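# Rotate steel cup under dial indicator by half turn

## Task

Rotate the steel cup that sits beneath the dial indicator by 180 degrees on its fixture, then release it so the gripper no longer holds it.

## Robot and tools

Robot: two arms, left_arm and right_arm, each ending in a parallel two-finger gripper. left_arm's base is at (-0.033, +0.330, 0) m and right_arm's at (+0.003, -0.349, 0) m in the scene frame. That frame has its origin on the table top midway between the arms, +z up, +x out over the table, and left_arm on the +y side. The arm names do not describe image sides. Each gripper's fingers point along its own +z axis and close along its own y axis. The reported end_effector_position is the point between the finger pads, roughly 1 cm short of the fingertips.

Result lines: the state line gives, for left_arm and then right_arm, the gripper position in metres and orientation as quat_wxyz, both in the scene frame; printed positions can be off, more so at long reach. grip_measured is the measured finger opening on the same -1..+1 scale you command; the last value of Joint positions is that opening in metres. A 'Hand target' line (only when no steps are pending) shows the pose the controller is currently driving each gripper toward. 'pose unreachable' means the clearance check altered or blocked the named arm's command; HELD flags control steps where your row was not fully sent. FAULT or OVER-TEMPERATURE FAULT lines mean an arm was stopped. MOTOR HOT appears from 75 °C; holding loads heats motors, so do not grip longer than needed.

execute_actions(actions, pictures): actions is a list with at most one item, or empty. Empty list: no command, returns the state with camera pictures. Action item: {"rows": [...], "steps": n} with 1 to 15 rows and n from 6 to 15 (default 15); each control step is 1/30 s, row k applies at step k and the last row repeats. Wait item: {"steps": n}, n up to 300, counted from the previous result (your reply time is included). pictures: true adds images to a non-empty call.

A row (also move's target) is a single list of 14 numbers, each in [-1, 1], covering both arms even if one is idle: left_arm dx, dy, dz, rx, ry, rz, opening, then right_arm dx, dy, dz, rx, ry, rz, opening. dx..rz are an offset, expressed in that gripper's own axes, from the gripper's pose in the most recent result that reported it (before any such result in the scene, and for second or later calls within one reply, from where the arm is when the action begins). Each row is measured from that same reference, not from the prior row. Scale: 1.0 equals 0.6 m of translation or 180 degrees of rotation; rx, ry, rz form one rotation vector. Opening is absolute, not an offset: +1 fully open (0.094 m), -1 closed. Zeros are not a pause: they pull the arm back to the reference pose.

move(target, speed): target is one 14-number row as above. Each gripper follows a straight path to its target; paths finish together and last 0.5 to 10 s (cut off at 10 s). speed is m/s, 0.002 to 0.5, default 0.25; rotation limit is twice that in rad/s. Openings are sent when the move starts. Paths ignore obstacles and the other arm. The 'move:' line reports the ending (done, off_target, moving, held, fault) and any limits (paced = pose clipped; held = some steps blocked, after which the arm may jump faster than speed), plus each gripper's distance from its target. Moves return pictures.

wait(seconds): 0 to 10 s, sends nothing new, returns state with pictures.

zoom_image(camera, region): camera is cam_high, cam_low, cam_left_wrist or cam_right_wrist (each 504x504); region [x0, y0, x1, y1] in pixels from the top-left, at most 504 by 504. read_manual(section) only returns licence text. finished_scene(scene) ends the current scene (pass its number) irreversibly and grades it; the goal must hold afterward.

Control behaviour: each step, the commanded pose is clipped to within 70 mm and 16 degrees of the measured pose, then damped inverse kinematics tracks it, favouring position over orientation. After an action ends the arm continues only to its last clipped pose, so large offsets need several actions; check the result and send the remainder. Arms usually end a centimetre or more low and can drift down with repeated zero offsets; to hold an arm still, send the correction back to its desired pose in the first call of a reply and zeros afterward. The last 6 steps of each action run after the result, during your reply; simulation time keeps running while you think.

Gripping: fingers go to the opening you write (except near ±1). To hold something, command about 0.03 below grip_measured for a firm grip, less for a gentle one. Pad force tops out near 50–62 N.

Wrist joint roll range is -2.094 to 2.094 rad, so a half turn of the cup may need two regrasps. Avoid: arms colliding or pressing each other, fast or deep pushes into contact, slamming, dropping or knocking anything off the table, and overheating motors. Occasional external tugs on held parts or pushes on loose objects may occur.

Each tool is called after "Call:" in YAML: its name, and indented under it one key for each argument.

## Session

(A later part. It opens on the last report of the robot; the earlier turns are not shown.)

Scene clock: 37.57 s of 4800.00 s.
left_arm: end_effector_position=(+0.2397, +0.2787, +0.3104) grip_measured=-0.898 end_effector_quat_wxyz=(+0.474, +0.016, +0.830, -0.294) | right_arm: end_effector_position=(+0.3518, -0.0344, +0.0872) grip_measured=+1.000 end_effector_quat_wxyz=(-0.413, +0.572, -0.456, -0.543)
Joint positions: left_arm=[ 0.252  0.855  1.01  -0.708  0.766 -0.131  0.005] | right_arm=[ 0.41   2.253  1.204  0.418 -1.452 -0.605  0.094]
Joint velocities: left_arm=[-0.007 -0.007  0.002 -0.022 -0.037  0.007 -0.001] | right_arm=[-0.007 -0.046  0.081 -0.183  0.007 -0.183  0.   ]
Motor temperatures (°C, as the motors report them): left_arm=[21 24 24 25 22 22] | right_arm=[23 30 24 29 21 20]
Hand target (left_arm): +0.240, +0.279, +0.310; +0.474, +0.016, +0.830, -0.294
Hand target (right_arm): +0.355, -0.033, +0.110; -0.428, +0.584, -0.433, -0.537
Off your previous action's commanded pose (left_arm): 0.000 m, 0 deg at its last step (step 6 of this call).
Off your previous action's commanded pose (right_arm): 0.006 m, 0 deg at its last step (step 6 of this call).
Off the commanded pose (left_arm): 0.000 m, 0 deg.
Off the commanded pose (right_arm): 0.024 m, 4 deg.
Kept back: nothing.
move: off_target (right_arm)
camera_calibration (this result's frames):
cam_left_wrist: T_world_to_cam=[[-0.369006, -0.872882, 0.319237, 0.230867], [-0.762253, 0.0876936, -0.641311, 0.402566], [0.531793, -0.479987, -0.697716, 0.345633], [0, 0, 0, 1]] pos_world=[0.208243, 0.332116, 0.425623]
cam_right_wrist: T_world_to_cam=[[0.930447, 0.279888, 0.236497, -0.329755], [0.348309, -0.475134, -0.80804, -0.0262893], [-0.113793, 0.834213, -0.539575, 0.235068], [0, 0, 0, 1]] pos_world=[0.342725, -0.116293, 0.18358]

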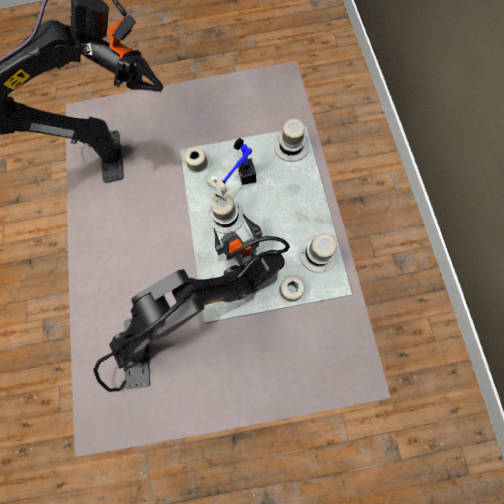

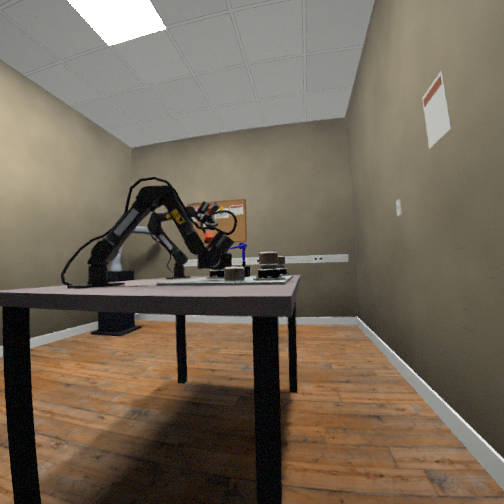

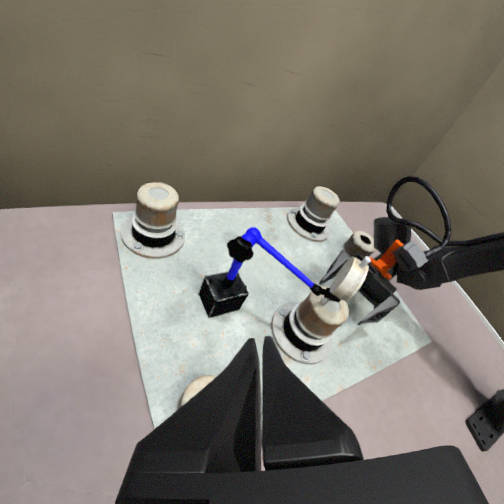

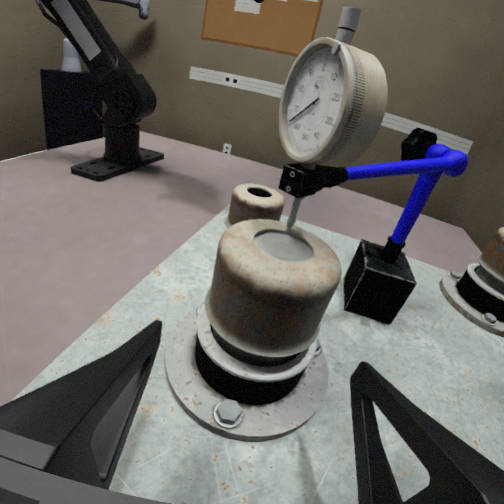

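Call:
zoom_image:
  camera: "cam_right_wrist"
  region: [180, 30, 420, 370]

Call:
zoom_image:
  camera: "cam_high"
  region: [190, 170, 260, 240]

Region (180, 30, 420, 370) of cam_right_wrist's 504x504 image, scaled by 1.482, with more detail than that image has; it fills the left 356 columns of this view, and the rest is white.

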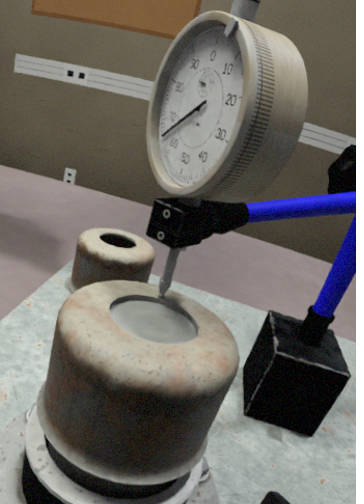

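Region (190, 170, 260, 240) of cam_high's 504x504 image, scaled by 7.200, with more detail than that image has.

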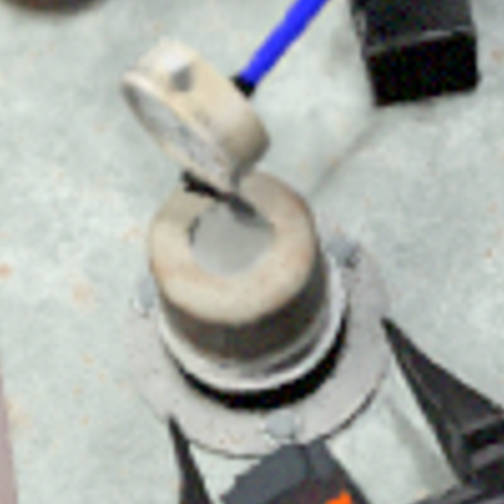

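Call:
finished_scene:
  scene: 2

The scene is finished: the task was done.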